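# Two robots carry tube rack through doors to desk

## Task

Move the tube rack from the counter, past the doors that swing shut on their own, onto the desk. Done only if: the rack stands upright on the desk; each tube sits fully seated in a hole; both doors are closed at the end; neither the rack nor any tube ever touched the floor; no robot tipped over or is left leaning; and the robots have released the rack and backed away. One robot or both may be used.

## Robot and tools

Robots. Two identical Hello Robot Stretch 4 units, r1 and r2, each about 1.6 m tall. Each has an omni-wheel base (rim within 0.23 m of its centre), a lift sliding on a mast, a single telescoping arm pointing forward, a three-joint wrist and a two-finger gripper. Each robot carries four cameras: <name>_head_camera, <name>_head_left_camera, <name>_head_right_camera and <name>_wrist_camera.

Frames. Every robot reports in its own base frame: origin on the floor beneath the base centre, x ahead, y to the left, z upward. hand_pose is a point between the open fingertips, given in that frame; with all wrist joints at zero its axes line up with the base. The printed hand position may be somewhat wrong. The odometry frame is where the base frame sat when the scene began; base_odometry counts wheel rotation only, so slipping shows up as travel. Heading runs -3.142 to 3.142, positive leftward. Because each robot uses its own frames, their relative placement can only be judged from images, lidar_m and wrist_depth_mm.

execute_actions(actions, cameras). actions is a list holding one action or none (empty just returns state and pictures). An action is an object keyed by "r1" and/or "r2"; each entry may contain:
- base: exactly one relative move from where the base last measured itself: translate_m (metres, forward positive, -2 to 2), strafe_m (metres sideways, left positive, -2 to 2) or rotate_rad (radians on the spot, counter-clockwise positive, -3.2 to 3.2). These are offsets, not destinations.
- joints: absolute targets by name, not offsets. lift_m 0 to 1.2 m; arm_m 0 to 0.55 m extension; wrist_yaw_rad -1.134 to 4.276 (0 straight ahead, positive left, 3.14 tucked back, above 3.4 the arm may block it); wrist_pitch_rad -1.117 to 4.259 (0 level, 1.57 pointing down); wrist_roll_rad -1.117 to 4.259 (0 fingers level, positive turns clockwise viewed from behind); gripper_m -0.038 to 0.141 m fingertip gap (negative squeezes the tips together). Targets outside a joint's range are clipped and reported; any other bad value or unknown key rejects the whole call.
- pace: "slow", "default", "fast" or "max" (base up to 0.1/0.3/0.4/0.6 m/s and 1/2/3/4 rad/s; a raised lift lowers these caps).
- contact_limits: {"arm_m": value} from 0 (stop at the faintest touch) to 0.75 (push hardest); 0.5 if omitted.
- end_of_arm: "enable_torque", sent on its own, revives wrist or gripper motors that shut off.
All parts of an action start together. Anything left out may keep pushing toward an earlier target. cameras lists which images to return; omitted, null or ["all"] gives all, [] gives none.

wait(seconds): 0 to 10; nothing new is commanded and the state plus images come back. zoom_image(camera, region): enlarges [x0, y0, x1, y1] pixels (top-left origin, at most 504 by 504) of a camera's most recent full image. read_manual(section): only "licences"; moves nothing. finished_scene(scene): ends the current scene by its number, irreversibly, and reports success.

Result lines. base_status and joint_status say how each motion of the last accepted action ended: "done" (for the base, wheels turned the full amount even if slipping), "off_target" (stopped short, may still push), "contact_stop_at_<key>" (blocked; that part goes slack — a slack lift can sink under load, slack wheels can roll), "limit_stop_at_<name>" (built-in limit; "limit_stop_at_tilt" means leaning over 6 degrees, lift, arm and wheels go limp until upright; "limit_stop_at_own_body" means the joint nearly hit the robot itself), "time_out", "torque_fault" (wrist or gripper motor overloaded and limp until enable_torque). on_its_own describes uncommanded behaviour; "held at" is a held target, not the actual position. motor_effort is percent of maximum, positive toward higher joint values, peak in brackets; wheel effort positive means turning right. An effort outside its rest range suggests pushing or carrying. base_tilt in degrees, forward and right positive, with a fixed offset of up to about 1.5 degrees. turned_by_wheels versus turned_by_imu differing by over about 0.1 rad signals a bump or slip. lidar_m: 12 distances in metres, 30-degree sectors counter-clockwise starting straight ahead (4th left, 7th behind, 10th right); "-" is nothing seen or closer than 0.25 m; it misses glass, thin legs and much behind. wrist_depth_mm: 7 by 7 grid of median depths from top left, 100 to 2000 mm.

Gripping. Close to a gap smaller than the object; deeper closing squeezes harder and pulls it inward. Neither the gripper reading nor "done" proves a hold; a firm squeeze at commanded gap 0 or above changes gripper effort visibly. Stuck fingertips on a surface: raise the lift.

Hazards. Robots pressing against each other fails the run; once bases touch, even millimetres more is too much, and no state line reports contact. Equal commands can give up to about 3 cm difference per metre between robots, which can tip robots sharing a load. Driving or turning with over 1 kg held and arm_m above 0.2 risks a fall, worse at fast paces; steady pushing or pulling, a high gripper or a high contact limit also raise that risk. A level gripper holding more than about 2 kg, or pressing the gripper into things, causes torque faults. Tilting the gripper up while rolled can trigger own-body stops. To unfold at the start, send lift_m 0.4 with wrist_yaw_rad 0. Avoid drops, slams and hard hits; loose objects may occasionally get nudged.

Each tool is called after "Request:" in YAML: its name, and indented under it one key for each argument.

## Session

Request:
execute_actions:
  actions: []

Scene clock: 0.00 s.
r1.base_odometry: x=+0.000 y=+0.000 heading=+0.000 (m, m, rad; r1's odometry frame)
r1.turned_by_wheels: +0.000 (rad since the last result)
r1.turned_by_imu: +0.000 (rad since the last result)
r1.base_tilt: forward=+0.5 right=+0.3 (deg)
r1.lidar_m: 1.11 1.12 1.32 1.21 1.20 1.42 1.99 2.00 2.36 1.59 1.60 1.28
r1.base_status: not commanded
r1.joint_positions: lift_m=+0.141 arm_m=+0.003 wrist_yaw_rad=+3.162 wrist_pitch_rad=+0.014 wrist_roll_rad=-0.010 gripper_m=+0.057
r1.joint_status: not commanded
r1.motor_effort: lift_m=+21 arm_m=+0 wrist_yaw_rad=+1 wrist_pitch_rad=-6 wrist_roll_rad=+2 gripper_m=-3 wheel_0=+1 wheel_1=+0 wheel_2=-1 (%)
r1.hand_pose: x=-0.1166 y=+0.0815 z=+0.3157 quat_wxyz=(-0.010, -0.007, -0.005, +1.000) (m; r1's base frame)
r1.wrist_depth_mm: - 121 140 - - 1808 1397 / - 109 140 - - 1863 1366 / - 117 141 - - 1808 1397 / 143 142 236 - - 1808 1366 / 891 1983 - - - 1756 1336 / 597 1160 194 1229 196 1229 1229 / 699 741 820 109 831 778 891
r2.base_odometry: x=+0.000 y=+0.000 heading=+0.000 (m, m, rad; r2's odometry frame)
r2.turned_by_wheels: +0.000 (rad since the last result)
r2.turned_by_imu: +0.000 (rad since the last result)
r2.base_tilt: forward=-0.1 right=-0.9 (deg)
r2.lidar_m: 1.07 1.72 1.17 1.10 1.13 1.47 1.56 3.09 2.14 1.99 1.63 1.14
r2.base_status: not commanded
r2.joint_positions: lift_m=+0.252 arm_m=+0.002 wrist_yaw_rad=+3.115 wrist_pitch_rad=-0.006 wrist_roll_rad=-0.007 gripper_m=+0.057
r2.joint_status: not commanded
r2.motor_effort: lift_m=+18 arm_m=+0 wrist_yaw_rad=-2 wrist_pitch_rad=-5 wrist_roll_rad=+1 gripper_m=-5 wheel_0=+0 wheel_1=+0 wheel_2=+1 (%)
r2.hand_pose: x=-0.1129 y=+0.0950 z=+0.4320 quat_wxyz=(+0.013, +0.003, -0.004, +1.000) (m; r2's base frame)
r2.wrist_depth_mm: - 138 1756 - - 1808 1281 / - 122 168 - - 1808 1308 / - 128 177 - - 1808 1308 / 139 140 1756 - - 1808 1336 / - - 1756 - - 1808 1281 / 1336 1430 202 1499 196 1537 1281 / 960 931 1008 108 1025 976 1042
pictures: r1_head_camera, r1_head_left_camera, r1_head_right_camera, r1_wrist_camera, r2_head_camera, r2_head_left_camera, r2_head_right_camera, r2_wrist_camera
camera_calibration (this result's frames):
r1_wrist_camera: T_world_to_cam=[[-0.0364881, 0.998949, 0.0277231, -0.0965487], [0.0206929, 0.0284909, -0.99938, 0.366401], [-0.99912, -0.0358918, -0.0217108, 0.116419], [0, 0, 0, 1]] pos_world=[0.105212, 0.0901867, 0.371378]
r2_wrist_camera: T_world_to_cam=[[0.0317521, 0.999364, 0.0162308, -0.101914], [0.0189603, 0.0156338, -0.999698, 0.484015], [-0.999316, 0.0320502, -0.0184518, 0.118322], [0, 0, 0, 1]] pos_world=[0.1123, 0.0904895, 0.487706]
Images, in order (width x height): r1_head_camera 420x560, r1_head_left_camera 420x672, r1_head_right_camera 420x672, r1_wrist_camera 616x392, r2_head_camera 420x560, r2_head_left_camera 420x672, r2_head_right_camera 420x672, r2_wrist_camera 616x392.

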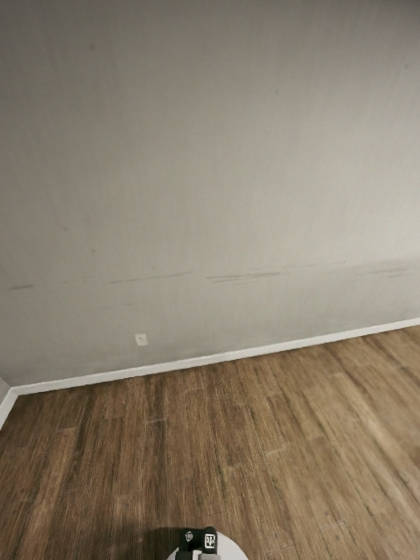

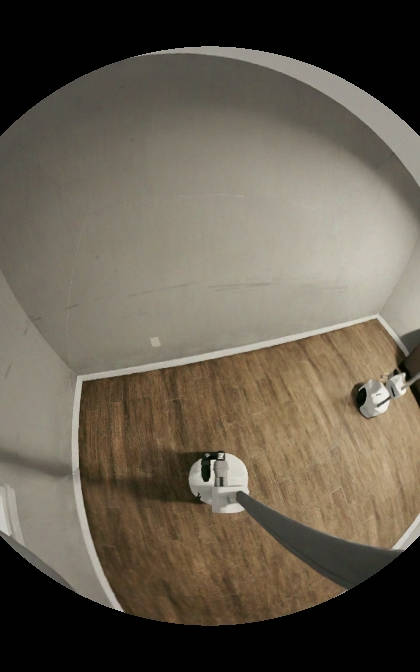

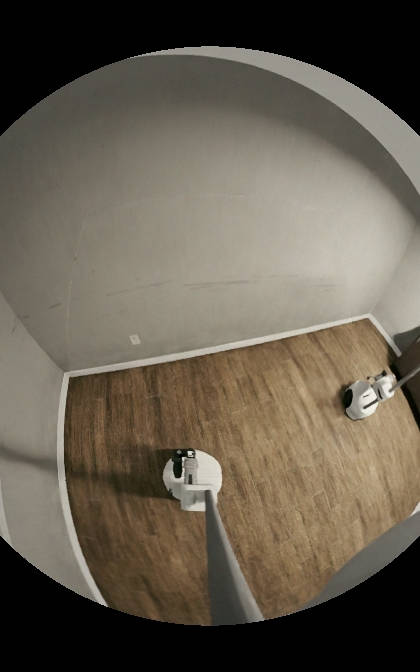

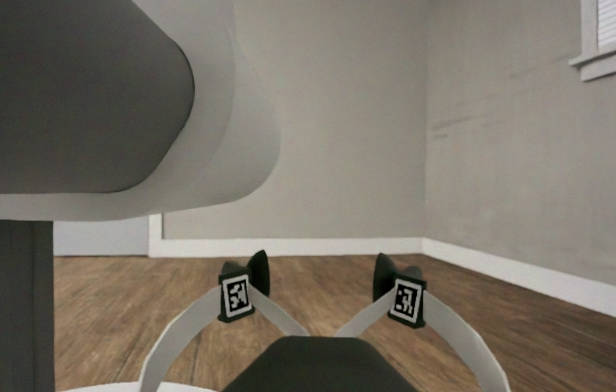

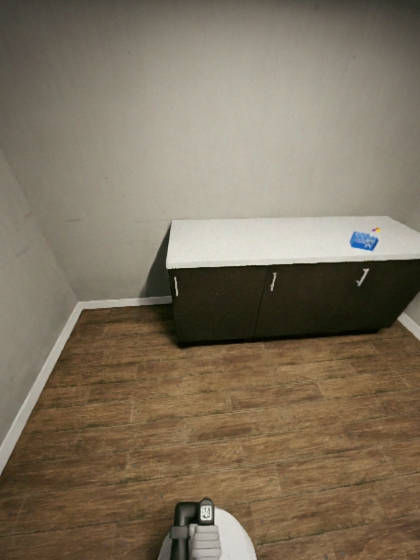

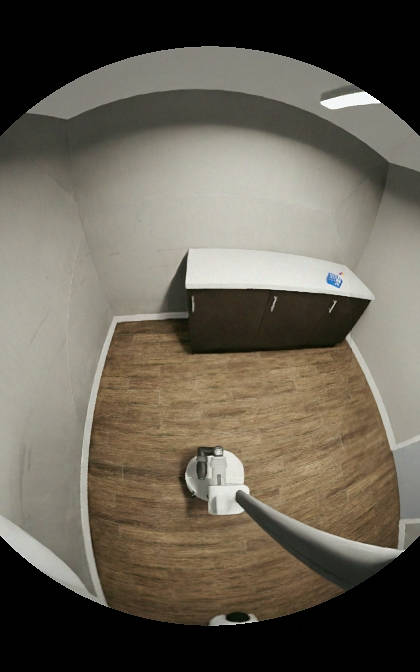

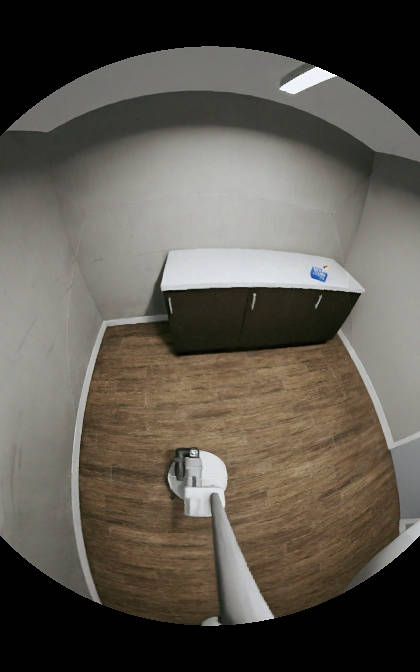

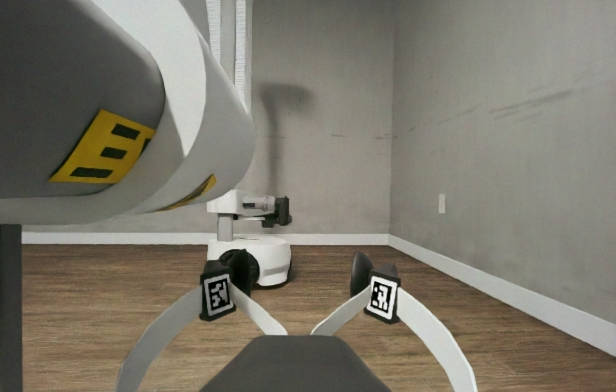

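Request:
execute_actions:
  actions:
    - {"r1":{"base":{"rotate_rad":-2.88},"joints":{"lift_m":0.8,"wrist_yaw_rad":0,"gripper_m":0.08}},"r2":{"base":{"strafe_m":-1.05},"joints":{"lift_m":0.9,"wrist_yaw_rad":0,"gripper_m":0.14,"wrist_pitch_rad":0.2}}}
  cameras: ["r1_head_camera"]

Request:
execute_actions:
  actions:
    - {"r1":{"base":{"translate_m":0.7}},"r2":{"base":{"translate_m":0.6}}}
  cameras: ["r1_head_camera","r1_wrist_camera","r2_head_camera","r2_wrist_camera"]

Scene clock: 7.03 s.
r1.base_odometry: x=+0.000 y=+0.000 heading=-2.879 (m, m, rad; r1's odometry frame)
r1.turned_by_wheels: -2.879 (rad since the last result)
r1.turned_by_imu: -2.906 (rad since the last result)
r1.base_tilt: forward=+0.4 right=+0.4 (deg)
r1.lidar_m: 1.98 2.10 1.80 2.87 1.56 1.16 1.12 1.18 1.25 1.20 1.25 1.81
r1.base_status: done
r1.joint_positions: lift_m=+0.800 arm_m=+0.003 wrist_yaw_rad=+0.000 wrist_pitch_rad=+0.014 wrist_roll_rad=-0.010 gripper_m=+0.080
r1.joint_status: all done
r1.motor_effort: lift_m=+26(27) arm_m=+0(1) wrist_yaw_rad=+0(3) wrist_pitch_rad=-7(5) wrist_roll_rad=+0(1) gripper_m=-2(3) wheel_0=+2(8) wheel_1=+3(10) wheel_2=+3(10) (%)
r1.hand_pose: x=+0.4621 y=-0.0874 z=+0.9738 quat_wxyz=(+1.000, -0.005, +0.007, +0.000) (m; r1's base frame)
r1.wrist_depth_mm: 1863 1808 1808 1808 1756 1708 1708 / 1863 1808 1808 1808 1756 1708 1708 / 1808 1808 1808 1756 1756 1756 1756 / 1863 1808 1808 1756 1808 1808 1708 / 1863 1863 1863 1808 1808 1756 1756 / 1808 1863 200 1808 214 1756 1808 / 1863 1921 1808 109 1808 1808 1756
r2.base_odometry: x=+0.000 y=-1.050 heading=+0.000 (m, m, rad; r2's odometry frame)
r2.turned_by_wheels: +0.000 (rad since the last result)
r2.turned_by_imu: +0.005 (rad since the last result)
r2.base_tilt: forward=-0.1 right=-0.8 (deg)
r2.lidar_m: 1.12 1.17 1.55 2.15 2.21 1.80 2.94 1.50 1.02 0.95 0.97 1.20
r2.base_status: done
r2.joint_positions: lift_m=+0.900 arm_m=+0.002 wrist_yaw_rad=+0.000 wrist_pitch_rad=+0.202 wrist_roll_rad=-0.007 gripper_m=+0.140
r2.joint_status: all done
r2.motor_effort: lift_m=+19(22) arm_m=+0(1) wrist_yaw_rad=-1(9) wrist_pitch_rad=-4(6) wrist_roll_rad=+1(1) gripper_m=+1(2) wheel_0=+2(15) wheel_1=+0(9) wheel_2=+0(0) (%)
r2.hand_pose: x=+0.4558 y=-0.0873 z=+1.0202 quat_wxyz=(+0.995, -0.004, +0.101, +0.001) (m; r2's base frame)
r2.wrist_depth_mm: 1397 1430 1430 1430 1464 1464 1160 / 1430 1464 1464 1499 1537 1499 1138 / 1499 1499 1499 1537 1576 1537 1138 / 931 960 960 976 960 1308 1160 / 960 960 976 991 976 1366 1118 / 991 991 991 991 1008 1336 1160 / 1042 1042 1060 109 1078 1397 1138
pictures: r1_head_camera
Images, in order (width x height): r1_head_camera 420x560.

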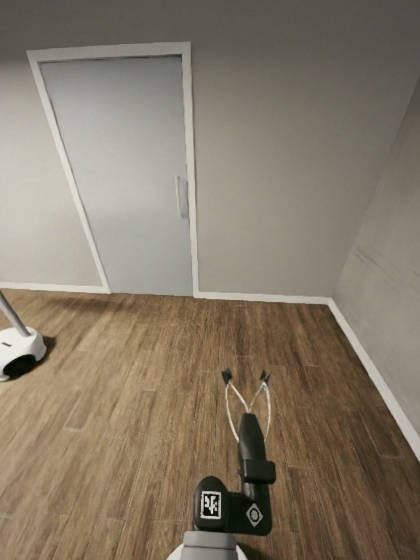

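Scene clock: 10.83 s.
r1.base_odometry: x=-0.676 y=-0.182 heading=-2.879 (m, m, rad; r1's odometry frame)
r1.turned_by_wheels: +0.000 (rad since the last result)
r1.turned_by_imu: +0.000 (rad since the last result)
r1.base_tilt: forward=+0.6 right=+0.4 (deg)
r1.lidar_m: 1.30 1.29 1.90 2.12 2.57 1.89 1.82 1.73 1.23 1.19 1.30 1.34
r1.base_status: done
r1.joint_positions: lift_m=+0.800 arm_m=+0.003 wrist_yaw_rad=+0.000 wrist_pitch_rad=+0.014 wrist_roll_rad=-0.010 gripper_m=+0.080
r1.joint_status: not commanded
r1.motor_effort: lift_m=+25(26) arm_m=+0(0) wrist_yaw_rad=+1(1) wrist_pitch_rad=-6(5) wrist_roll_rad=+2(1) gripper_m=-4(0) wheel_0=+3(9) wheel_1=+4(8) wheel_2=-2(11) (%)
r1.hand_pose: x=+0.4621 y=-0.0874 z=+0.9739 quat_wxyz=(+1.000, -0.005, +0.007, +0.000) (m; r1's base frame)
r1.wrist_depth_mm: 1118 1098 1078 1078 1078 1060 1060 / 1118 1118 1098 1078 1078 1060 1060 / 1118 1098 1098 1078 1078 1060 1060 / 1138 1098 1098 1078 1078 1060 1060 / 1138 1118 1098 1098 1078 1078 1060 / 1138 1118 200 1098 215 1078 1060 / 1138 1138 1098 109 1098 1060 1078
r2.base_odometry: x=+0.600 y=-1.050 heading=+0.000 (m, m, rad; r2's odometry frame)
r2.turned_by_wheels: +0.000 (rad since the last result)
r2.turned_by_imu: +0.002 (rad since the last result)
r2.base_tilt: forward=-0.2 right=-0.8 (deg)
r2.lidar_m: 0.53 0.55 0.74 2.22 2.25 2.90 2.13 1.42 0.99 0.91 0.94 0.56
r2.base_status: done
r2.joint_positions: lift_m=+0.900 arm_m=+0.002 wrist_yaw_rad=+0.000 wrist_pitch_rad=+0.202 wrist_roll_rad=-0.007 gripper_m=+0.140
r2.joint_status: not commanded
r2.motor_effort: lift_m=+19(19) arm_m=-1(0) wrist_yaw_rad=-2(2) wrist_pitch_rad=-6(7) wrist_roll_rad=+1(1) gripper_m=+1(0) wheel_0=+3(7) wheel_1=+4(8) wheel_2=-2(13) (%)
r2.hand_pose: x=+0.4558 y=-0.0873 z=+1.0202 quat_wxyz=(+0.995, -0.004, +0.101, +0.001) (m; r2's base frame)
r2.wrist_depth_mm: 854 891 891 904 917 931 960 / 904 904 931 931 946 960 976 / 917 946 946 976 976 1008 1025 / 831 854 445 904 904 1025 1060 / 525 442 415 544 554 559 559 / 384 349 353 394 357 366 407 / 349 351 355 109 366 373 402
pictures: r1_head_camera, r1_wrist_camera, r2_head_camera, r2_wrist_camera
camera_calibration (this result's frames):
r1_wrist_camera: T_world_to_cam=[[0.0162597, -0.999483, 0.0277243, -0.123954], [-0.0212799, -0.0280676, -0.999379, 1.0315], [0.999641, 0.0156596, -0.0217253, -0.216253], [0, 0, 0, 1]] pos_world=[0.240141, -0.0915523, 1.0296]
r2_wrist_camera: T_world_to_cam=[[-0.00156361, -0.999855, 0.0169779, -0.107465], [-0.224452, -0.0161939, -0.974351, 1.14644], [0.974484, -0.00533424, -0.224394, 0.0105441], [0, 0, 0, 1]] pos_world=[0.246878, -0.0888277, 1.12123]
Images, in order (width x height): r1_head_camera 420x560, r1_wrist_camera 616x392, r2_head_camera 420x560, r2_wrist_camera 616x392.

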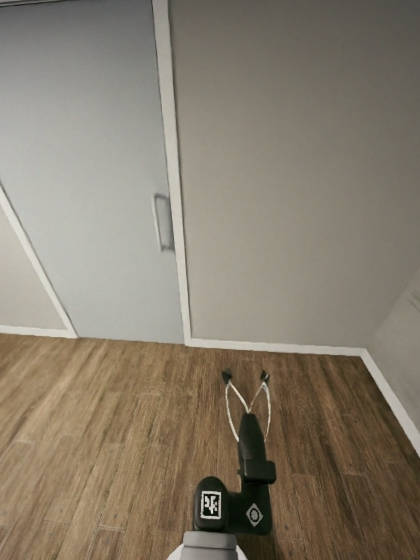

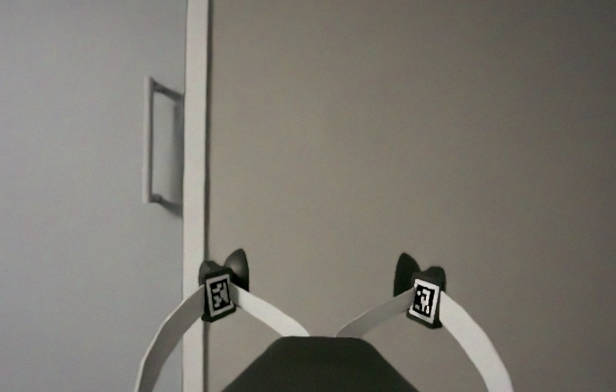

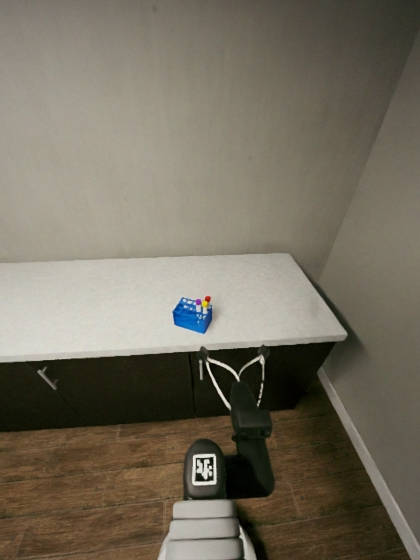

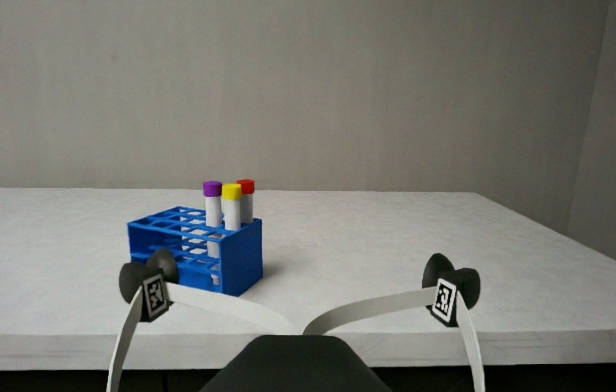

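Request:
execute_actions:
  actions:
    - {"r1":{"base":{"strafe_m":0.63},"joints":{"lift_m":0.92,"wrist_yaw_rad":-0.4}},"r2":{"base":{"strafe_m":-0.323},"joints":{"wrist_yaw_rad":1.16,"wrist_pitch_rad":0}}}
  cameras: []

Request:
execute_actions:
  actions:
    - {"r1":{"base":{"rotate_rad":-0.055},"joints":{"arm_m":0.4}},"r2":{"joints":{"arm_m":0.247}}}
  cameras: []

Request:
execute_actions:
  actions:
    - {"r1":{"base":{"translate_m":0.38}},"r2":{"joints":{"lift_m":0.82}}}
  cameras: ["r1_head_camera","r1_wrist_camera","r2_wrist_camera"]

Scene clock: 18.07 s.
r1.base_odometry: x=-0.512 y=-0.790 heading=-2.879 (m, m, rad; r1's odometry frame)
r1.turned_by_wheels: +0.000 (rad since the last result)
r1.turned_by_imu: -0.001 (rad since the last result)
r1.base_tilt: forward=+0.4 right=+0.3 (deg)
r1.lidar_m: 1.28 1.36 1.58 2.20 2.37 1.89 1.81 1.87 1.90 1.82 1.85 1.34
r1.base_status: done
r1.joint_positions: lift_m=+0.920 arm_m=+0.003 wrist_yaw_rad=-0.400 wrist_pitch_rad=+0.014 wrist_roll_rad=-0.010 gripper_m=+0.080
r1.joint_status: all done
r1.motor_effort: lift_m=+26(27) arm_m=+0(0) wrist_yaw_rad=+1(6) wrist_pitch_rad=-7(8) wrist_roll_rad=+0(1) gripper_m=-3(1) wheel_0=-1(12) wheel_1=+2(12) wheel_2=+0(0) (%)
r1.hand_pose: x=+0.4053 y=-0.1928 z=+1.0939 quat_wxyz=(+0.980, -0.004, +0.008, -0.199) (m; r1's base frame)
r1.wrist_depth_mm: 960 1025 1098 1205 1308 1430 1576 / 960 1025 1118 1229 1336 1464 1618 / 960 1025 1118 1205 1336 1464 1618 / 976 1042 1118 1205 1336 1499 1618 / 976 1042 1118 1229 1336 1499 1618 / 976 1060 200 1229 215 1499 1618 / 991 1025 1138 109 1366 1464 1661
r2.base_odometry: x=+0.600 y=-1.373 heading=+0.001 (m, m, rad; r2's odometry frame)
r2.turned_by_wheels: +0.000 (rad since the last result)
r2.turned_by_imu: +0.003 (rad since the last result)
r2.base_tilt: forward=-0.1 right=-0.8 (deg)
r2.lidar_m: 0.53 0.57 0.77 2.52 2.59 1.57 1.68 0.94 0.63 0.58 0.61 0.59
r2.base_status: done
r2.joint_positions: lift_m=+0.900 arm_m=+0.002 wrist_yaw_rad=+1.160 wrist_pitch_rad=+0.002 wrist_roll_rad=-0.007 gripper_m=+0.140
r2.joint_status: all done
r2.motor_effort: lift_m=+18(19) arm_m=+0(0) wrist_yaw_rad=+0(5) wrist_pitch_rad=-6(11) wrist_roll_rad=+0(1) gripper_m=+0(1) wheel_0=+4(8) wheel_1=-2(11) wheel_2=+0(2) (%)
r2.hand_pose: x=+0.3686 y=+0.2295 z=+1.0775 quat_wxyz=(+0.837, -0.004, -0.001, +0.548) (m; r2's base frame)
r2.wrist_depth_mm: - - - - 1397 1078 891 / - - - - 1430 1078 891 / - - - - 1397 1098 878 / - - - - 1430 1098 891 / - - - 1205 1205 1060 904 / - - 1060 707 564 407 683 / - - - 109 484 413 462
pictures: none
No camera images: the call's "cameras" was empty. Leave "cameras" out to get every camera's image.

Scene clock: 20.33 s.
r1.base_odometry: x=-0.512 y=-0.790 heading=-2.933 (m, m, rad; r1's odometry frame)
r1.turned_by_wheels: -0.054 (rad since the last result)
r1.turned_by_imu: -0.054 (rad since the last result)
r1.base_tilt: forward=+0.4 right=+0.4 (deg)
r1.lidar_m: 1.27 1.37 1.59 2.23 2.31 1.90 1.80 1.88 1.94 1.83 1.94 1.39
r1.base_status: done
r1.joint_positions: lift_m=+0.920 arm_m=+0.399 wrist_yaw_rad=-0.400 wrist_pitch_rad=+0.013 wrist_roll_rad=-0.010 gripper_m=+0.080
r1.joint_status: all done
r1.motor_effort: lift_m=+26(26) arm_m=+6(6) wrist_yaw_rad=-1(2) wrist_pitch_rad=-6(7) wrist_roll_rad=-1(1) gripper_m=+3(4) wheel_0=+4(4) wheel_1=+2(8) wheel_2=+4(7) (%)
r1.hand_pose: x=+0.8014 y=-0.1928 z=+1.0939 quat_wxyz=(+0.980, -0.004, +0.008, -0.199) (m; r1's base frame)
r1.wrist_depth_mm: 627 668 732 798 891 1008 1138 / 621 683 741 809 891 1008 1138 / 627 676 741 820 904 1008 1138 / 634 683 741 820 917 1042 1160 / 640 683 732 831 904 1042 1182 / 634 691 200 831 215 1025 1182 / 640 676 741 109 946 1008 1205
r2.base_odometry: x=+0.600 y=-1.373 heading=+0.001 (m, m, rad; r2's odometry frame)
r2.turned_by_wheels: +0.000 (rad since the last result)
r2.turned_by_imu: +0.001 (rad since the last result)
r2.base_tilt: forward=-0.1 right=-0.9 (deg)
r2.lidar_m: 0.55 0.57 0.75 2.53 2.60 1.57 1.68 0.95 0.64 0.58 0.61 0.59
r2.base_status: not commanded
r2.joint_positions: lift_m=+0.900 arm_m=+0.246 wrist_yaw_rad=+1.160 wrist_pitch_rad=+0.002 wrist_roll_rad=-0.007 gripper_m=+0.140
r2.joint_status: all done
r2.motor_effort: lift_m=+18(18) arm_m=+6(7) wrist_yaw_rad=+0(1) wrist_pitch_rad=-6(5) wrist_roll_rad=+1(1) gripper_m=+2(1) wheel_0=+4(4) wheel_1=-2(2) wheel_2=+0(0) (%)
r2.hand_pose: x=+0.6123 y=+0.2295 z=+1.0775 quat_wxyz=(+0.837, -0.004, -0.001, +0.548) (m; r2's base frame)
r2.wrist_depth_mm: - - - 1499 1098 809 668 / - - - 1499 1060 831 676 / - - - 1576 1078 809 676 / - - - 1499 1060 820 683 / - - 1138 1160 1042 788 676 / - 591 549 320 554 564 647 / - 866 449 109 455 455 459
pictures: none
No camera images: the call's "cameras" was empty. Leave "cameras" out to get every camera's image.

Scene clock: 23.10 s.
r1.base_odometry: x=-0.884 y=-0.869 heading=-2.933 (m, m, rad; r1's odometry frame)
r1.turned_by_wheels: +0.000 (rad since the last result)
r1.turned_by_imu: +0.000 (rad since the last result)
r1.base_tilt: forward=+0.5 right=+0.4 (deg)
r1.lidar_m: 0.89 0.97 1.31 1.47 2.35 2.31 2.18 2.27 1.93 1.84 1.39 0.98
r1.base_status: done
r1.joint_positions: lift_m=+0.920 arm_m=+0.399 wrist_yaw_rad=-0.400 wrist_pitch_rad=+0.013 wrist_roll_rad=-0.010 gripper_m=+0.080
r1.joint_status: not commanded
r1.motor_effort: lift_m=+26(26) arm_m=+6(6) wrist_yaw_rad=+1(1) wrist_pitch_rad=-7(5) wrist_roll_rad=+3(1) gripper_m=-1(1) wheel_0=-1(7) wheel_1=+2(8) wheel_2=+0(10) (%)
r1.hand_pose: x=+0.8015 y=-0.1928 z=+1.0939 quat_wxyz=(+0.980, -0.004, +0.008, -0.199) (m; r1's base frame)
r1.wrist_depth_mm: 307 332 357 394 442 492 559 / 309 334 359 397 442 504 564 / 310 336 362 399 445 504 564 / 312 336 362 404 445 504 569 / 314 340 362 402 445 512 574 / 314 340 200 404 214 512 580 / 317 334 368 109 462 500 585
r2.base_odometry: x=+0.600 y=-1.373 heading=+0.001 (m, m, rad; r2's odometry frame)
r2.turned_by_wheels: +0.000 (rad since the last result)
r2.turned_by_imu: +0.001 (rad since the last result)
r2.base_tilt: forward=-0.1 right=-0.9 (deg)
r2.lidar_m: 0.53 0.56 0.76 2.53 2.59 3.36 1.49 0.93 0.64 0.59 0.61 0.59
r2.base_status: not commanded
r2.joint_positions: lift_m=+0.820 arm_m=+0.246 wrist_yaw_rad=+1.160 wrist_pitch_rad=+0.002 wrist_roll_rad=-0.007 gripper_m=+0.140
r2.joint_status: all done
r2.motor_effort: lift_m=+15(16) arm_m=+6(6) wrist_yaw_rad=+0(0) wrist_pitch_rad=-5(7) wrist_roll_rad=+0(1) gripper_m=-1(1) wheel_0=+4(4) wheel_1=-2(2) wheel_2=+0(0) (%)
r2.hand_pose: x=+0.6123 y=+0.2295 z=+0.9978 quat_wxyz=(+0.837, -0.004, -0.001, +0.548) (m; r2's base frame)
r2.wrist_depth_mm: - - - 1537 1060 820 668 / - - - 1576 1060 831 661 / - - - 1537 1078 820 668 / - - - 1430 1060 820 661 / - 1336 741 314 759 768 661 / - 439 310 307 357 359 430 / - 1397 304 109 293 293 294
pictures: r1_head_camera, r1_wrist_camera, r2_wrist_camera
camera_calibration (this result's frames):
r1_wrist_camera: T_world_to_cam=[[-0.374152, -0.926953, 0.0277263, 0.088723], [-0.0304265, -0.0176115, -0.999382, 1.165], [0.926868, -0.374764, -0.0216145, -0.568334], [0, 0, 0, 1]] pos_world=[0.595414, -0.110232, 1.14954]
r2_wrist_camera: T_world_to_cam=[[0.914512, -0.40423, 0.016273, -0.486924], [0.00420676, -0.0307203, -0.999519, 1.05329], [0.404536, 0.914141, -0.0263936, -0.204941], [0, 0, 0, 1]] pos_world=[0.523773, 0.0228727, 1.0553]
Images, in order (width x height): r1_head_camera 420x560, r1_wrist_camera 616x392, r2_wrist_camera 616x392.

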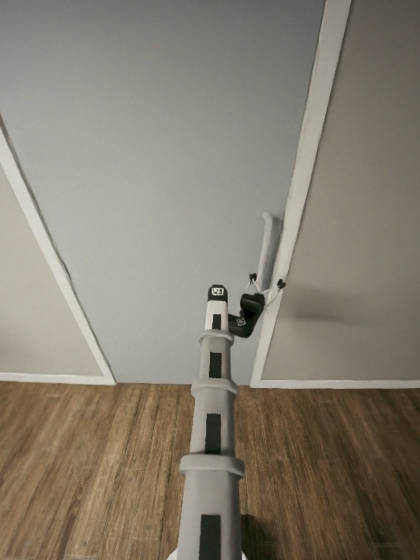

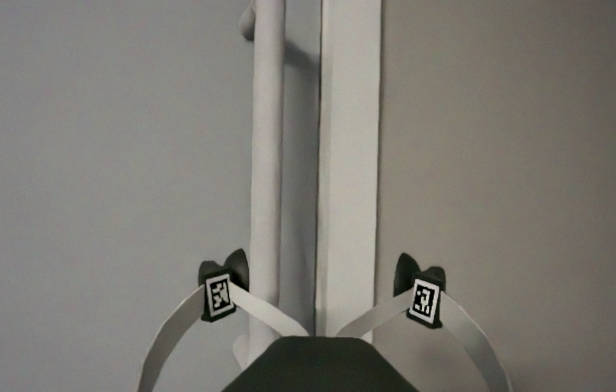

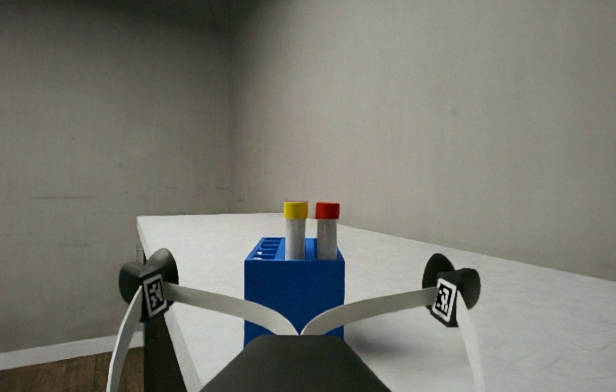

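Request:
execute_actions:
  actions:
    - {"r1":{"joints":{"arm_m":0.512,"gripper_m":0.07},"contact_limits":{"arm_m":0.2}},"r2":{"base":{"strafe_m":0.114},"joints":{"arm_m":0.29,"lift_m":0.796},"pace":"slow"}}
  cameras: ["r1_wrist_camera","r2_wrist_camera"]

Request:
execute_actions:
  actions:
    - {"r1":{"joints":{"gripper_m":-0.01}},"r2":{"joints":{"gripper_m":0.035}}}
  cameras: ["r1_wrist_camera","r2_wrist_camera"]

Scene clock: 28.10 s.
r1.base_odometry: x=-0.884 y=-0.869 heading=-2.933 (m, m, rad; r1's odometry frame)
r1.turned_by_wheels: +0.000 (rad since the last result)
r1.turned_by_imu: +0.001 (rad since the last result)
r1.base_tilt: forward=+0.4 right=+0.3 (deg)
r1.lidar_m: 0.90 0.97 1.32 1.47 2.30 2.33 2.19 2.25 1.92 1.83 1.42 0.97
r1.base_status: not commanded
r1.joint_positions: lift_m=+0.920 arm_m=+0.511 wrist_yaw_rad=-0.400 wrist_pitch_rad=+0.013 wrist_roll_rad=-0.010 gripper_m=+0.070
r1.joint_status: all done
r1.motor_effort: lift_m=+26(26) arm_m=+6(7) wrist_yaw_rad=+1(1) wrist_pitch_rad=-6(6) wrist_roll_rad=+3(1) gripper_m=-2(1) wheel_0=+0(0) wheel_1=+2(3) wheel_2=+0(0) (%)
r1.contact_limits: arm_m 0.2
r1.hand_pose: x=+0.9134 y=-0.1928 z=+1.0939 quat_wxyz=(+0.980, -0.004, +0.008, -0.199) (m; r1's base frame)
r1.wrist_depth_mm: 216 232 253 209 298 345 389 / 216 234 254 211 301 347 392 / 217 234 255 268 303 349 394 / 218 235 256 272 304 351 397 / 219 236 255 272 304 353 399 / 220 237 200 209 196 357 404 / 221 232 257 109 307 347 407
r2.base_odometry: x=+0.600 y=-1.259 heading=+0.001 (m, m, rad; r2's odometry frame)
r2.turned_by_wheels: +0.000 (rad since the last result)
r2.turned_by_imu: +0.001 (rad since the last result)
r2.base_tilt: forward=-0.1 right=-0.8 (deg)
r2.lidar_m: 0.56 0.58 0.76 2.42 2.48 3.21 1.47 1.12 0.74 0.70 0.73 0.57
r2.base_status: done
r2.joint_positions: lift_m=+0.796 arm_m=+0.289 wrist_yaw_rad=+1.160 wrist_pitch_rad=+0.002 wrist_roll_rad=-0.007 gripper_m=+0.140
r2.joint_status: all done
r2.motor_effort: lift_m=+15(10) arm_m=+6(6) wrist_yaw_rad=-1(0) wrist_pitch_rad=-6(6) wrist_roll_rad=+1(1) gripper_m=+1(1) wheel_0=-6(12) wheel_1=+5(8) wheel_2=+0(1) (%)
r2.hand_pose: x=+0.6552 y=+0.2295 z=+0.9738 quat_wxyz=(+0.837, -0.004, -0.001, +0.548) (m; r2's base frame)
r2.wrist_depth_mm: 1863 - - 1397 1008 759 615 / 1921 - - 1430 976 759 627 / - - - 1464 991 768 621 / - - - 193 960 759 621 / - 854 525 190 634 647 597 / - 291 187 186 200 298 357 / 1921 250 224 109 240 241 243
pictures: r1_wrist_camera, r2_wrist_camera
camera_calibration (this result's frames):
r1_wrist_camera: T_world_to_cam=[[-0.37416, -0.926949, 0.027726, 0.130629], [-0.0304331, -0.0176083, -0.999382, 1.16841], [0.926864, -0.374773, -0.0216216, -0.672121], [0, 0, 0, 1]] pos_world=[0.707399, -0.110232, 1.14953]
r2_wrist_camera: T_world_to_cam=[[0.914521, -0.404212, 0.0162728, -0.525826], [0.00420721, -0.0307201, -0.999519, 1.02914], [0.404517, 0.914149, -0.0263936, -0.222944], [0, 0, 0, 1]] pos_world=[0.566733, 0.0228748, 1.03132]
Images, in order (width x height): r1_wrist_camera 616x392, r2_wrist_camera 616x392.

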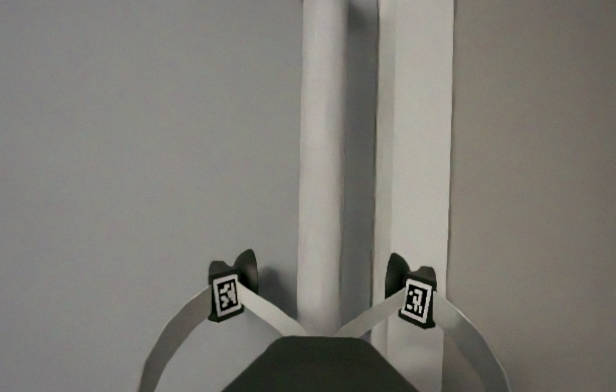

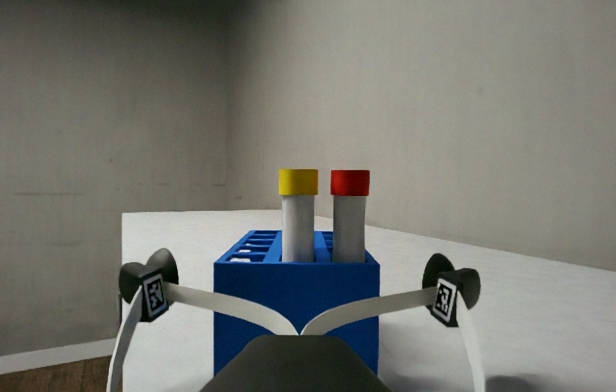

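Scene clock: 30.13 s.
r1.base_odometry: x=-0.884 y=-0.869 heading=-2.933 (m, m, rad; r1's odometry frame)
r1.turned_by_wheels: +0.000 (rad since the last result)
r1.turned_by_imu: +0.000 (rad since the last result)
r1.base_tilt: forward=+0.5 right=+0.4 (deg)
r1.lidar_m: 0.88 0.98 1.30 1.46 2.29 2.28 2.17 2.26 1.92 1.84 1.38 0.96
r1.base_status: not commanded
r1.joint_positions: lift_m=+0.920 arm_m=+0.511 wrist_yaw_rad=-0.401 wrist_pitch_rad=+0.013 wrist_roll_rad=-0.010 gripper_m=-0.009
r1.joint_status: all done
r1.motor_effort: lift_m=+26(26) arm_m=+5(6) wrist_yaw_rad=+3(11) wrist_pitch_rad=-6(7) wrist_roll_rad=+2(1) gripper_m=-19(15) wheel_0=-1(2) wheel_1=+2(3) wheel_2=+0(0) (%)
r1.hand_pose: x=+0.9135 y=-0.1931 z=+1.0939 quat_wxyz=(+0.980, -0.004, +0.008, -0.199) (m; r1's base frame)
r1.wrist_depth_mm: 208 224 243 200 298 347 392 / 208 225 245 200 298 349 394 / 210 226 247 199 300 351 397 / 211 227 248 200 303 353 399 / 211 228 248 202 303 355 402 / 212 226 186 200 185 359 407 / 213 224 249 109 309 342 410
r2.base_odometry: x=+0.600 y=-1.259 heading=+0.001 (m, m, rad; r2's odometry frame)
r2.turned_by_wheels: +0.000 (rad since the last result)
r2.turned_by_imu: +0.001 (rad since the last result)
r2.base_tilt: forward=-0.1 right=-0.8 (deg)
r2.lidar_m: 0.55 0.55 0.77 2.42 2.46 3.21 1.48 1.11 0.75 0.68 0.73 0.59
r2.base_status: not commanded
r2.joint_positions: lift_m=+0.796 arm_m=+0.289 wrist_yaw_rad=+1.160 wrist_pitch_rad=+0.000 wrist_roll_rad=-0.008 gripper_m=+0.036
r2.joint_status: all done
r2.motor_effort: lift_m=+15(15) arm_m=+6(6) wrist_yaw_rad=-2(0) wrist_pitch_rad=+1(6) wrist_roll_rad=+2(2) gripper_m=-30(31) wheel_0=-6(6) wheel_1=+5(5) wheel_2=+0(0) (%)
r2.hand_pose: x=+0.6552 y=+0.2296 z=+0.9745 quat_wxyz=(+0.836, -0.003, -0.002, +0.548) (m; r2's base frame)
r2.wrist_depth_mm: 1983 - - 1430 991 750 621 / 1983 - - 1430 991 768 621 / - - - 1430 991 759 621 / - - - 195 891 768 621 / - 904 535 195 559 661 597 / - 377 186 187 187 359 364 / 1921 240 227 109 229 232 248
pictures: r1_wrist_camera, r2_wrist_camera
camera_calibration (this result's frames):
r1_wrist_camera: T_world_to_cam=[[-0.375391, -0.926452, 0.0277259, 0.131576], [-0.0304562, -0.0175678, -0.999382, 1.16844], [0.926366, -0.376003, -0.0216214, -0.672047], [0, 0, 0, 1]] pos_world=[0.70754, -0.110266, 1.14953]
r2_wrist_camera: T_world_to_cam=[[0.914541, -0.404156, 0.0165394, -0.526102], [0.00539121, -0.0287065, -0.999573, 1.02863], [0.404458, 0.91424, -0.0240744, -0.225181], [0, 0, 0, 1]] pos_world=[0.566672, 0.0227705, 1.03147]
Images, in order (width x height): r1_wrist_camera 616x392, r2_wrist_camera 616x392.

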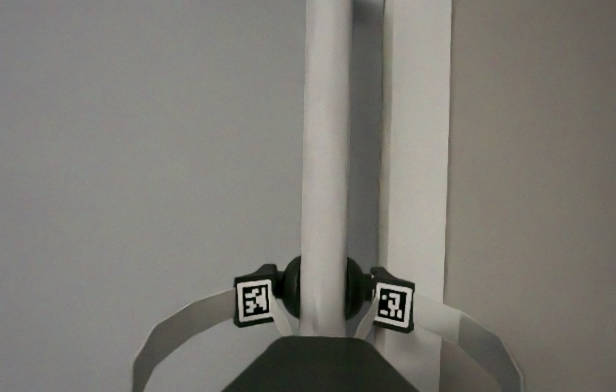

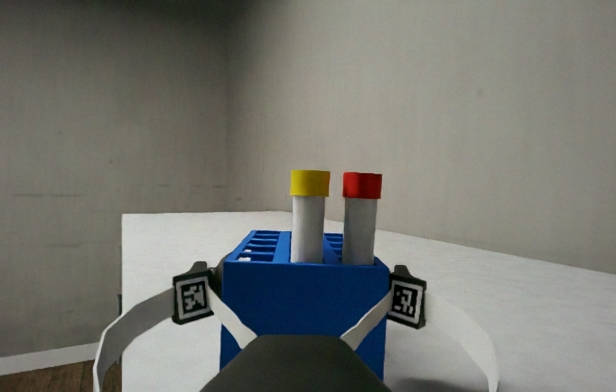

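Request:
execute_actions:
  actions:
    - {"r1":{"base":{"strafe_m":0.02},"joints":{"arm_m":0.36},"pace":"slow"},"r2":{"joints":{"lift_m":0.87},"pace":"slow"}}
  cameras: ["r2_wrist_camera"]

Request:
execute_actions:
  actions:
    - {"r1":{"base":{"strafe_m":0.045},"joints":{"arm_m":0.225},"pace":"slow"},"r2":{"base":{"strafe_m":0.5},"joints":{"arm_m":0.005}}}
  cameras: []

Request:
execute_actions:
  actions:
    - {"r1":{"base":{"strafe_m":0.065},"joints":{"arm_m":0.10},"pace":"slow"},"r2":{"base":{"strafe_m":0.4}}}
  cameras: []

Request:
execute_actions:
  actions:
    - {"r1":{"base":{"translate_m":-0.4},"joints":{"arm_m":0.5},"pace":"slow"},"r2":{"base":{"strafe_m":0.7}}}
  cameras: []

Request:
execute_actions:
  actions:
    - {"r1":{"base":{"strafe_m":0.17},"joints":{"arm_m":0.3},"pace":"slow"},"r2":{"base":{"translate_m":-0.6}}}
  cameras: ["r1_wrist_camera","r1_head_left_camera"]

Scene clock: 38.67 s.
r1.base_odometry: x=-0.880 y=-0.888 heading=-2.934 (m, m, rad; r1's odometry frame)
r1.turned_by_wheels: -0.001 (rad since the last result)
r1.turned_by_imu: +0.000 (rad since the last result)
r1.base_tilt: forward=+0.5 right=+0.3 (deg)
r1.lidar_m: 0.72 0.88 1.32 1.43 2.31 2.29 2.16 2.27 1.95 1.86 1.37 0.76
r1.base_status: done
r1.joint_positions: lift_m=+0.920 arm_m=+0.361 wrist_yaw_rad=-0.401 wrist_pitch_rad=+0.014 wrist_roll_rad=-0.010 gripper_m=-0.009
r1.joint_status: all done
r1.motor_effort: lift_m=+26(26) arm_m=-8(10) wrist_yaw_rad=+1(40) wrist_pitch_rad=-8(8) wrist_roll_rad=+2(0) gripper_m=-16(21) wheel_0=-5(22) wheel_1=-4(6) wheel_2=-3(8) (%)
r1.hand_pose: x=+0.7637 y=-0.1930 z=+1.0937 quat_wxyz=(+0.980, -0.003, +0.008, -0.199) (m; r1's base frame)
r1.wrist_depth_mm: 228 238 251 258 281 544 615 / 228 238 252 259 283 554 621 / 229 241 253 203 283 559 627 / 230 241 254 202 286 559 640 / 231 242 255 202 286 564 634 / 232 242 185 201 187 564 640 / 233 241 256 109 512 539 647
r2.base_odometry: x=+0.600 y=-1.259 heading=+0.001 (m, m, rad; r2's odometry frame)
r2.turned_by_wheels: +0.000 (rad since the last result)
r2.turned_by_imu: +0.002 (rad since the last result)
r2.base_tilt: forward=-0.1 right=-0.8 (deg)
r2.lidar_m: 0.55 0.54 0.76 2.42 2.46 3.20 1.45 1.10 0.76 0.70 0.73 0.58
r2.base_status: not commanded
r2.joint_positions: lift_m=+0.870 arm_m=+0.289 wrist_yaw_rad=+1.160 wrist_pitch_rad=+0.003 wrist_roll_rad=-0.008 gripper_m=+0.036
r2.joint_status: all done
r2.motor_effort: lift_m=+20(20) arm_m=+6(6) wrist_yaw_rad=-1(2) wrist_pitch_rad=-11(12) wrist_roll_rad=+2(2) gripper_m=-27(31) wheel_0=-6(6) wheel_1=+5(5) wheel_2=+0(0) (%)
r2.hand_pose: x=+0.6552 y=+0.2296 z=+1.0471 quat_wxyz=(+0.836, -0.004, -0.001, +0.548) (m; r2's base frame)
r2.wrist_depth_mm: 1983 - - 1430 1008 741 621 / 1921 - - 1397 991 768 621 / - - - 1464 991 759 615 / - - - 196 931 759 621 / - - 309 195 878 759 621 / - 591 186 186 187 569 585 / - 382 364 109 368 368 392
pictures: r2_wrist_camera
camera_calibration (this result's frames):
r2_wrist_camera: T_world_to_cam=[[0.914563, -0.404105, 0.0165625, -0.527357], [0.00408422, -0.0317213, -0.999488, 1.10266], [0.404424, 0.914162, -0.0273607, -0.219953], [0, 0, 0, 1]] pos_world=[0.566752, 0.0229423, 1.10481]
Images, in order (width x height): r2_wrist_camera 616x392.

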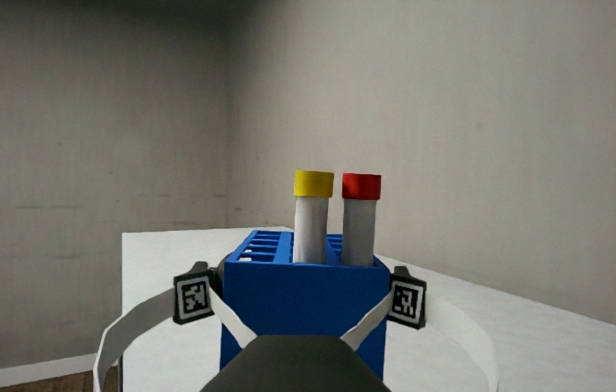

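Scene clock: 41.67 s.
r1.base_odometry: x=-0.871 y=-0.932 heading=-2.935 (m, m, rad; r1's odometry frame)
r1.turned_by_wheels: -0.001 (rad since the last result)
r1.turned_by_imu: -0.004 (rad since the last result)
r1.base_tilt: forward=+0.5 right=+0.6 (deg)
r1.lidar_m: 0.68 0.80 1.32 1.44 1.51 2.30 2.19 2.26 1.99 1.90 1.40 0.62
r1.base_status: done
r1.joint_positions: lift_m=+0.920 arm_m=+0.226 wrist_yaw_rad=-0.403 wrist_pitch_rad=+0.015 wrist_roll_rad=-0.010 gripper_m=-0.009
r1.joint_status: all done
r1.motor_effort: lift_m=+26(26) arm_m=-7(8) wrist_yaw_rad=+8(64) wrist_pitch_rad=-10(10) wrist_roll_rad=+0(1) gripper_m=-16(19) wheel_0=-6(21) wheel_1=-2(6) wheel_2=-4(12) (%)
r1.hand_pose: x=+0.6283 y=-0.1935 z=+1.0935 quat_wxyz=(+0.980, -0.003, +0.008, -0.200) (m; r1's base frame)
r1.wrist_depth_mm: 249 253 259 263 272 741 831 / 249 255 260 264 273 741 842 / 251 256 262 266 274 750 854 / 252 257 264 266 277 750 866 / 253 258 264 205 276 750 878 / 254 259 183 199 186 759 866 / 255 258 266 109 281 732 878
r2.base_odometry: x=+0.600 y=-0.759 heading=+0.000 (m, m, rad; r2's odometry frame)
r2.turned_by_wheels: +0.000 (rad since the last result)
r2.turned_by_imu: +0.000 (rad since the last result)
r2.base_tilt: forward=-0.1 right=-0.8 (deg)
r2.lidar_m: 0.50 0.41 0.72 1.89 1.96 2.56 1.44 1.44 1.30 1.20 0.80 0.54
r2.base_status: done
r2.joint_positions: lift_m=+0.870 arm_m=+0.006 wrist_yaw_rad=+1.160 wrist_pitch_rad=+0.003 wrist_roll_rad=-0.008 gripper_m=+0.036
r2.joint_status: all done
r2.motor_effort: lift_m=+19(20) arm_m=-6(4) wrist_yaw_rad=-2(1) wrist_pitch_rad=-10(8) wrist_roll_rad=+1(2) gripper_m=-28(30) wheel_0=-2(16) wheel_1=+0(9) wheel_2=+0(1) (%)
r2.hand_pose: x=+0.3723 y=+0.2296 z=+1.0471 quat_wxyz=(+0.836, -0.004, -0.001, +0.548) (m; r2's base frame)
r2.wrist_depth_mm: 1537 1661 1921 1863 1336 1042 842 / 1537 1708 1808 1983 1308 1025 854 / 1537 1661 1863 1921 1336 1025 842 / 1537 1708 1863 1618 1229 1025 842 / 1537 1756 309 194 891 960 831 / 1576 1661 186 186 188 574 580 / 1618 1756 1808 109 373 375 399
pictures: none
No camera images: the call's "cameras" was empty. Leave "cameras" out to get every camera's image.

Scene clock: 44.33 s.
r1.base_odometry: x=-0.858 y=-0.996 heading=-2.936 (m, m, rad; r1's odometry frame)
r1.turned_by_wheels: -0.001 (rad since the last result)
r1.turned_by_imu: -0.009 (rad since the last result)
r1.base_tilt: forward=+0.4 right=+0.2 (deg)
r1.lidar_m: 0.56 0.74 1.30 2.10 1.53 2.32 2.19 2.25 2.06 1.95 1.43 0.50
r1.base_status: done
r1.joint_positions: lift_m=+0.920 arm_m=+0.101 wrist_yaw_rad=-0.405 wrist_pitch_rad=+0.016 wrist_roll_rad=-0.010 gripper_m=-0.009
r1.joint_status: all done
r1.on_its_own: wrist_yaw_rad is at rest, and its effort (+16) is outside its rest range (-13 to +13)
r1.motor_effort: lift_m=+26(26) arm_m=-7(8) wrist_yaw_rad=+16(71) wrist_pitch_rad=-14(13) wrist_roll_rad=+0(0) gripper_m=-18(18) wheel_0=-7(16) wheel_1=+2(6) wheel_2=-5(11) (%)
r1.hand_pose: x=+0.5027 y=-0.1941 z=+1.0932 quat_wxyz=(+0.979, -0.003, +0.009, -0.201) (m; r1's base frame)
r1.wrist_depth_mm: 273 272 271 268 267 931 1042 / 276 273 272 271 267 931 1060 / 277 276 272 271 270 931 1060 / 278 276 273 272 271 931 1078 / 279 277 274 205 272 946 1098 / 279 278 185 200 187 931 1098 / 281 281 278 109 273 917 1098
r2.base_odometry: x=+0.600 y=-0.359 heading=+0.000 (m, m, rad; r2's odometry frame)
r2.turned_by_wheels: +0.000 (rad since the last result)
r2.turned_by_imu: +0.000 (rad since the last result)
r2.base_tilt: forward=-0.1 right=-0.8 (deg)
r2.lidar_m: 0.48 0.42 0.68 1.51 1.54 2.04 3.62 1.52 1.73 1.58 0.75 0.53
r2.base_status: done
r2.joint_positions: lift_m=+0.870 arm_m=+0.006 wrist_yaw_rad=+1.160 wrist_pitch_rad=+0.003 wrist_roll_rad=-0.008 gripper_m=+0.036
r2.joint_status: not commanded
r2.motor_effort: lift_m=+18(19) arm_m=-6(6) wrist_yaw_rad=-1(1) wrist_pitch_rad=-10(9) wrist_roll_rad=+2(2) gripper_m=-28(26) wheel_0=-4(5) wheel_1=+2(12) wheel_2=+0(1) (%)
r2.hand_pose: x=+0.3723 y=+0.2296 z=+1.0471 quat_wxyz=(+0.836, -0.004, -0.001, +0.548) (m; r2's base frame)
r2.wrist_depth_mm: 1205 1366 1464 1618 1281 1008 820 / 1255 1336 1499 1618 1308 991 820 / 1205 1366 1537 1661 1308 991 831 / 1229 1397 1499 1576 1205 1008 820 / 1255 1366 309 194 1160 991 809 / 1229 1336 186 187 187 574 574 / 1281 1397 1430 109 375 373 397
pictures: none
No camera images: the call's "cameras" was empty. Leave "cameras" out to get every camera's image.

Scene clock: 49.63 s.
r1.base_odometry: x=-0.466 y=-0.914 heading=-2.937 (m, m, rad; r1's odometry frame)
r1.turned_by_wheels: -0.001 (rad since the last result)
r1.turned_by_imu: -0.001 (rad since the last result)
r1.base_tilt: forward=+0.6 right=+0.4 (deg)
r1.lidar_m: 0.87 1.22 1.82 2.06 1.69 1.91 1.78 1.87 2.13 1.96 1.97 0.93
r1.base_status: done
r1.joint_positions: lift_m=+0.920 arm_m=+0.499 wrist_yaw_rad=-0.403 wrist_pitch_rad=+0.014 wrist_roll_rad=-0.010 gripper_m=-0.009
r1.joint_status: all done
r1.motor_effort: lift_m=+26(26) arm_m=+6(10) wrist_yaw_rad=+10(15) wrist_pitch_rad=-7(12) wrist_roll_rad=+3(1) gripper_m=-17(17) wheel_0=-7(7) wheel_1=-7(9) wheel_2=+1(5) (%)
r1.hand_pose: x=+0.9008 y=-0.1936 z=+1.0938 quat_wxyz=(+0.980, -0.003, +0.008, -0.200) (m; r1's base frame)
r1.wrist_depth_mm: 274 274 272 270 267 917 1042 / 277 276 273 271 268 917 1078 / 277 276 274 272 270 931 1060 / 279 277 274 273 271 931 1078 / 279 278 276 209 272 946 1078 / 281 279 185 201 186 946 1098 / 282 281 278 109 274 904 1098
r2.base_odometry: x=+0.600 y=+0.341 heading=+0.000 (m, m, rad; r2's odometry frame)
r2.turned_by_wheels: +0.000 (rad since the last result)
r2.turned_by_imu: +0.000 (rad since the last result)
r2.base_tilt: forward=-0.1 right=-0.8 (deg)
r2.lidar_m: 0.49 0.41 0.86 0.81 0.82 1.08 2.50 1.68 2.18 2.29 0.71 0.48
r2.base_status: done
r2.joint_positions: lift_m=+0.870 arm_m=+0.006 wrist_yaw_rad=+1.160 wrist_pitch_rad=+0.003 wrist_roll_rad=-0.008 gripper_m=+0.036
r2.joint_status: not commanded
r2.motor_effort: lift_m=+18(19) arm_m=-6(6) wrist_yaw_rad=-1(1) wrist_pitch_rad=-9(10) wrist_roll_rad=+2(2) gripper_m=-28(31) wheel_0=-1(12) wheel_1=-1(10) wheel_2=+0(0) (%)
r2.hand_pose: x=+0.3723 y=+0.2296 z=+1.0472 quat_wxyz=(+0.836, -0.004, -0.001, +0.548) (m; r2's base frame)
r2.wrist_depth_mm: 668 732 820 904 1025 931 759 / 676 741 820 904 1042 946 768 / 676 741 820 917 1078 931 759 / 668 750 820 196 1078 917 768 / 683 741 309 195 1060 931 759 / 683 732 187 187 188 866 768 / 683 759 809 109 1098 866 759
pictures: none
No camera images: the call's "cameras" was empty. Leave "cameras" out to get every camera's image.

Scene clock: 53.10 s.
r1.base_odometry: x=-0.432 y=-1.080 heading=-2.938 (m, m, rad; r1's odometry frame)
r1.turned_by_wheels: -0.001 (rad since the last result)
r1.turned_by_imu: -0.030 (rad since the last result)
r1.base_tilt: forward=+0.7 right=+0.3 (deg)
r1.lidar_m: 0.77 1.18 1.75 1.94 1.48 1.15 1.79 1.85 2.33 2.13 2.09 0.70
r1.base_status: done
r1.joint_positions: lift_m=+0.920 arm_m=+0.301 wrist_yaw_rad=-0.407 wrist_pitch_rad=+0.014 wrist_roll_rad=-0.010 gripper_m=-0.009
r1.joint_status: all done
r1.on_its_own: wrist_yaw_rad is at rest, and its effort (+22) is outside its rest range (-13 to +13)
r1.motor_effort: lift_m=+26(26) arm_m=-6(9) wrist_yaw_rad=+22(67) wrist_pitch_rad=-10(9) wrist_roll_rad=-1(1) gripper_m=-18(17) wheel_0=-10(23) wheel_1=+1(4) wheel_2=-8(14) (%)
r1.hand_pose: x=+0.7023 y=-0.1946 z=+1.0936 quat_wxyz=(+0.979, -0.003, +0.008, -0.202) (m; r1's base frame)
r1.wrist_depth_mm: 334 315 296 278 260 1229 1430 / 338 315 297 279 262 1255 1464 / 336 317 296 279 262 1255 1464 / 338 319 298 281 264 1281 1499 / 342 319 298 206 264 1281 1499 / 342 320 185 204 186 1255 1499 / 343 322 301 109 263 259 1499
r2.base_odometry: x=+0.000 y=+0.341 heading=+0.000 (m, m, rad; r2's odometry frame)
r2.turned_by_wheels: +0.000 (rad since the last result)
r2.turned_by_imu: +0.000 (rad since the last result)
r2.base_tilt: forward=-0.1 right=-0.8 (deg)
r2.lidar_m: 1.05 0.42 0.82 0.75 0.77 1.01 2.45 3.09 1.14 2.24 1.64 1.10
r2.base_status: done
r2.joint_positions: lift_m=+0.870 arm_m=+0.006 wrist_yaw_rad=+1.160 wrist_pitch_rad=+0.003 wrist_roll_rad=-0.008 gripper_m=+0.036
r2.joint_status: not commanded
r2.motor_effort: lift_m=+19(18) arm_m=-6(6) wrist_yaw_rad=-1(1) wrist_pitch_rad=-11(10) wrist_roll_rad=+2(2) gripper_m=-28(28) wheel_0=-4(11) wheel_1=-4(10) wheel_2=+2(12) (%)
r2.hand_pose: x=+0.3723 y=+0.2296 z=+1.0472 quat_wxyz=(+0.836, -0.004, -0.001, +0.548) (m; r2's base frame)
r2.wrist_depth_mm: 627 691 759 866 1008 1138 1281 / 634 691 768 854 991 1160 1281 / 634 699 778 891 1008 1160 1281 / 640 707 788 197 991 1182 1281 / 640 699 310 194 991 1160 1336 / 647 676 186 187 188 1205 1336 / 647 715 759 109 1042 1118 1308
pictures: r1_head_left_camera, r1_wrist_camera
camera_calibration (this result's frames):
r1_wrist_camera: T_world_to_cam=[[-0.381152, -0.924097, 0.027709, 0.0554849], [-0.0314911, -0.016977, -0.99936, 1.1625], [0.923976, -0.381781, -0.02263, -0.475282], [0, 0, 0, 1]] pos_world=[0.496906, -0.110444, 1.14947]
Images, in order (width x height): r1_head_left_camera 420x672, r1_wrist_camera 616x392.

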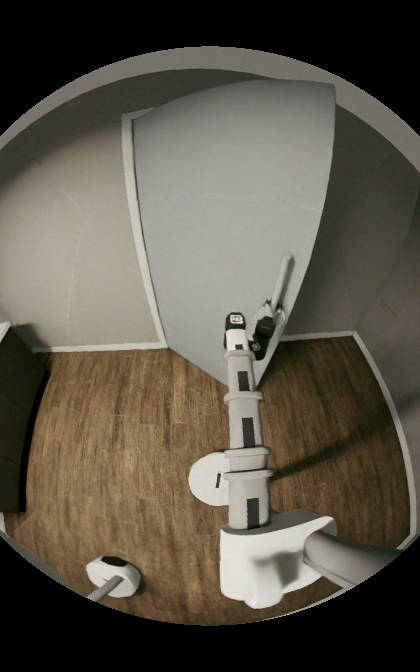

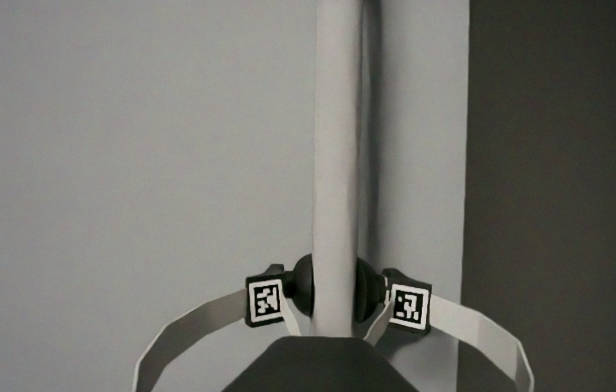

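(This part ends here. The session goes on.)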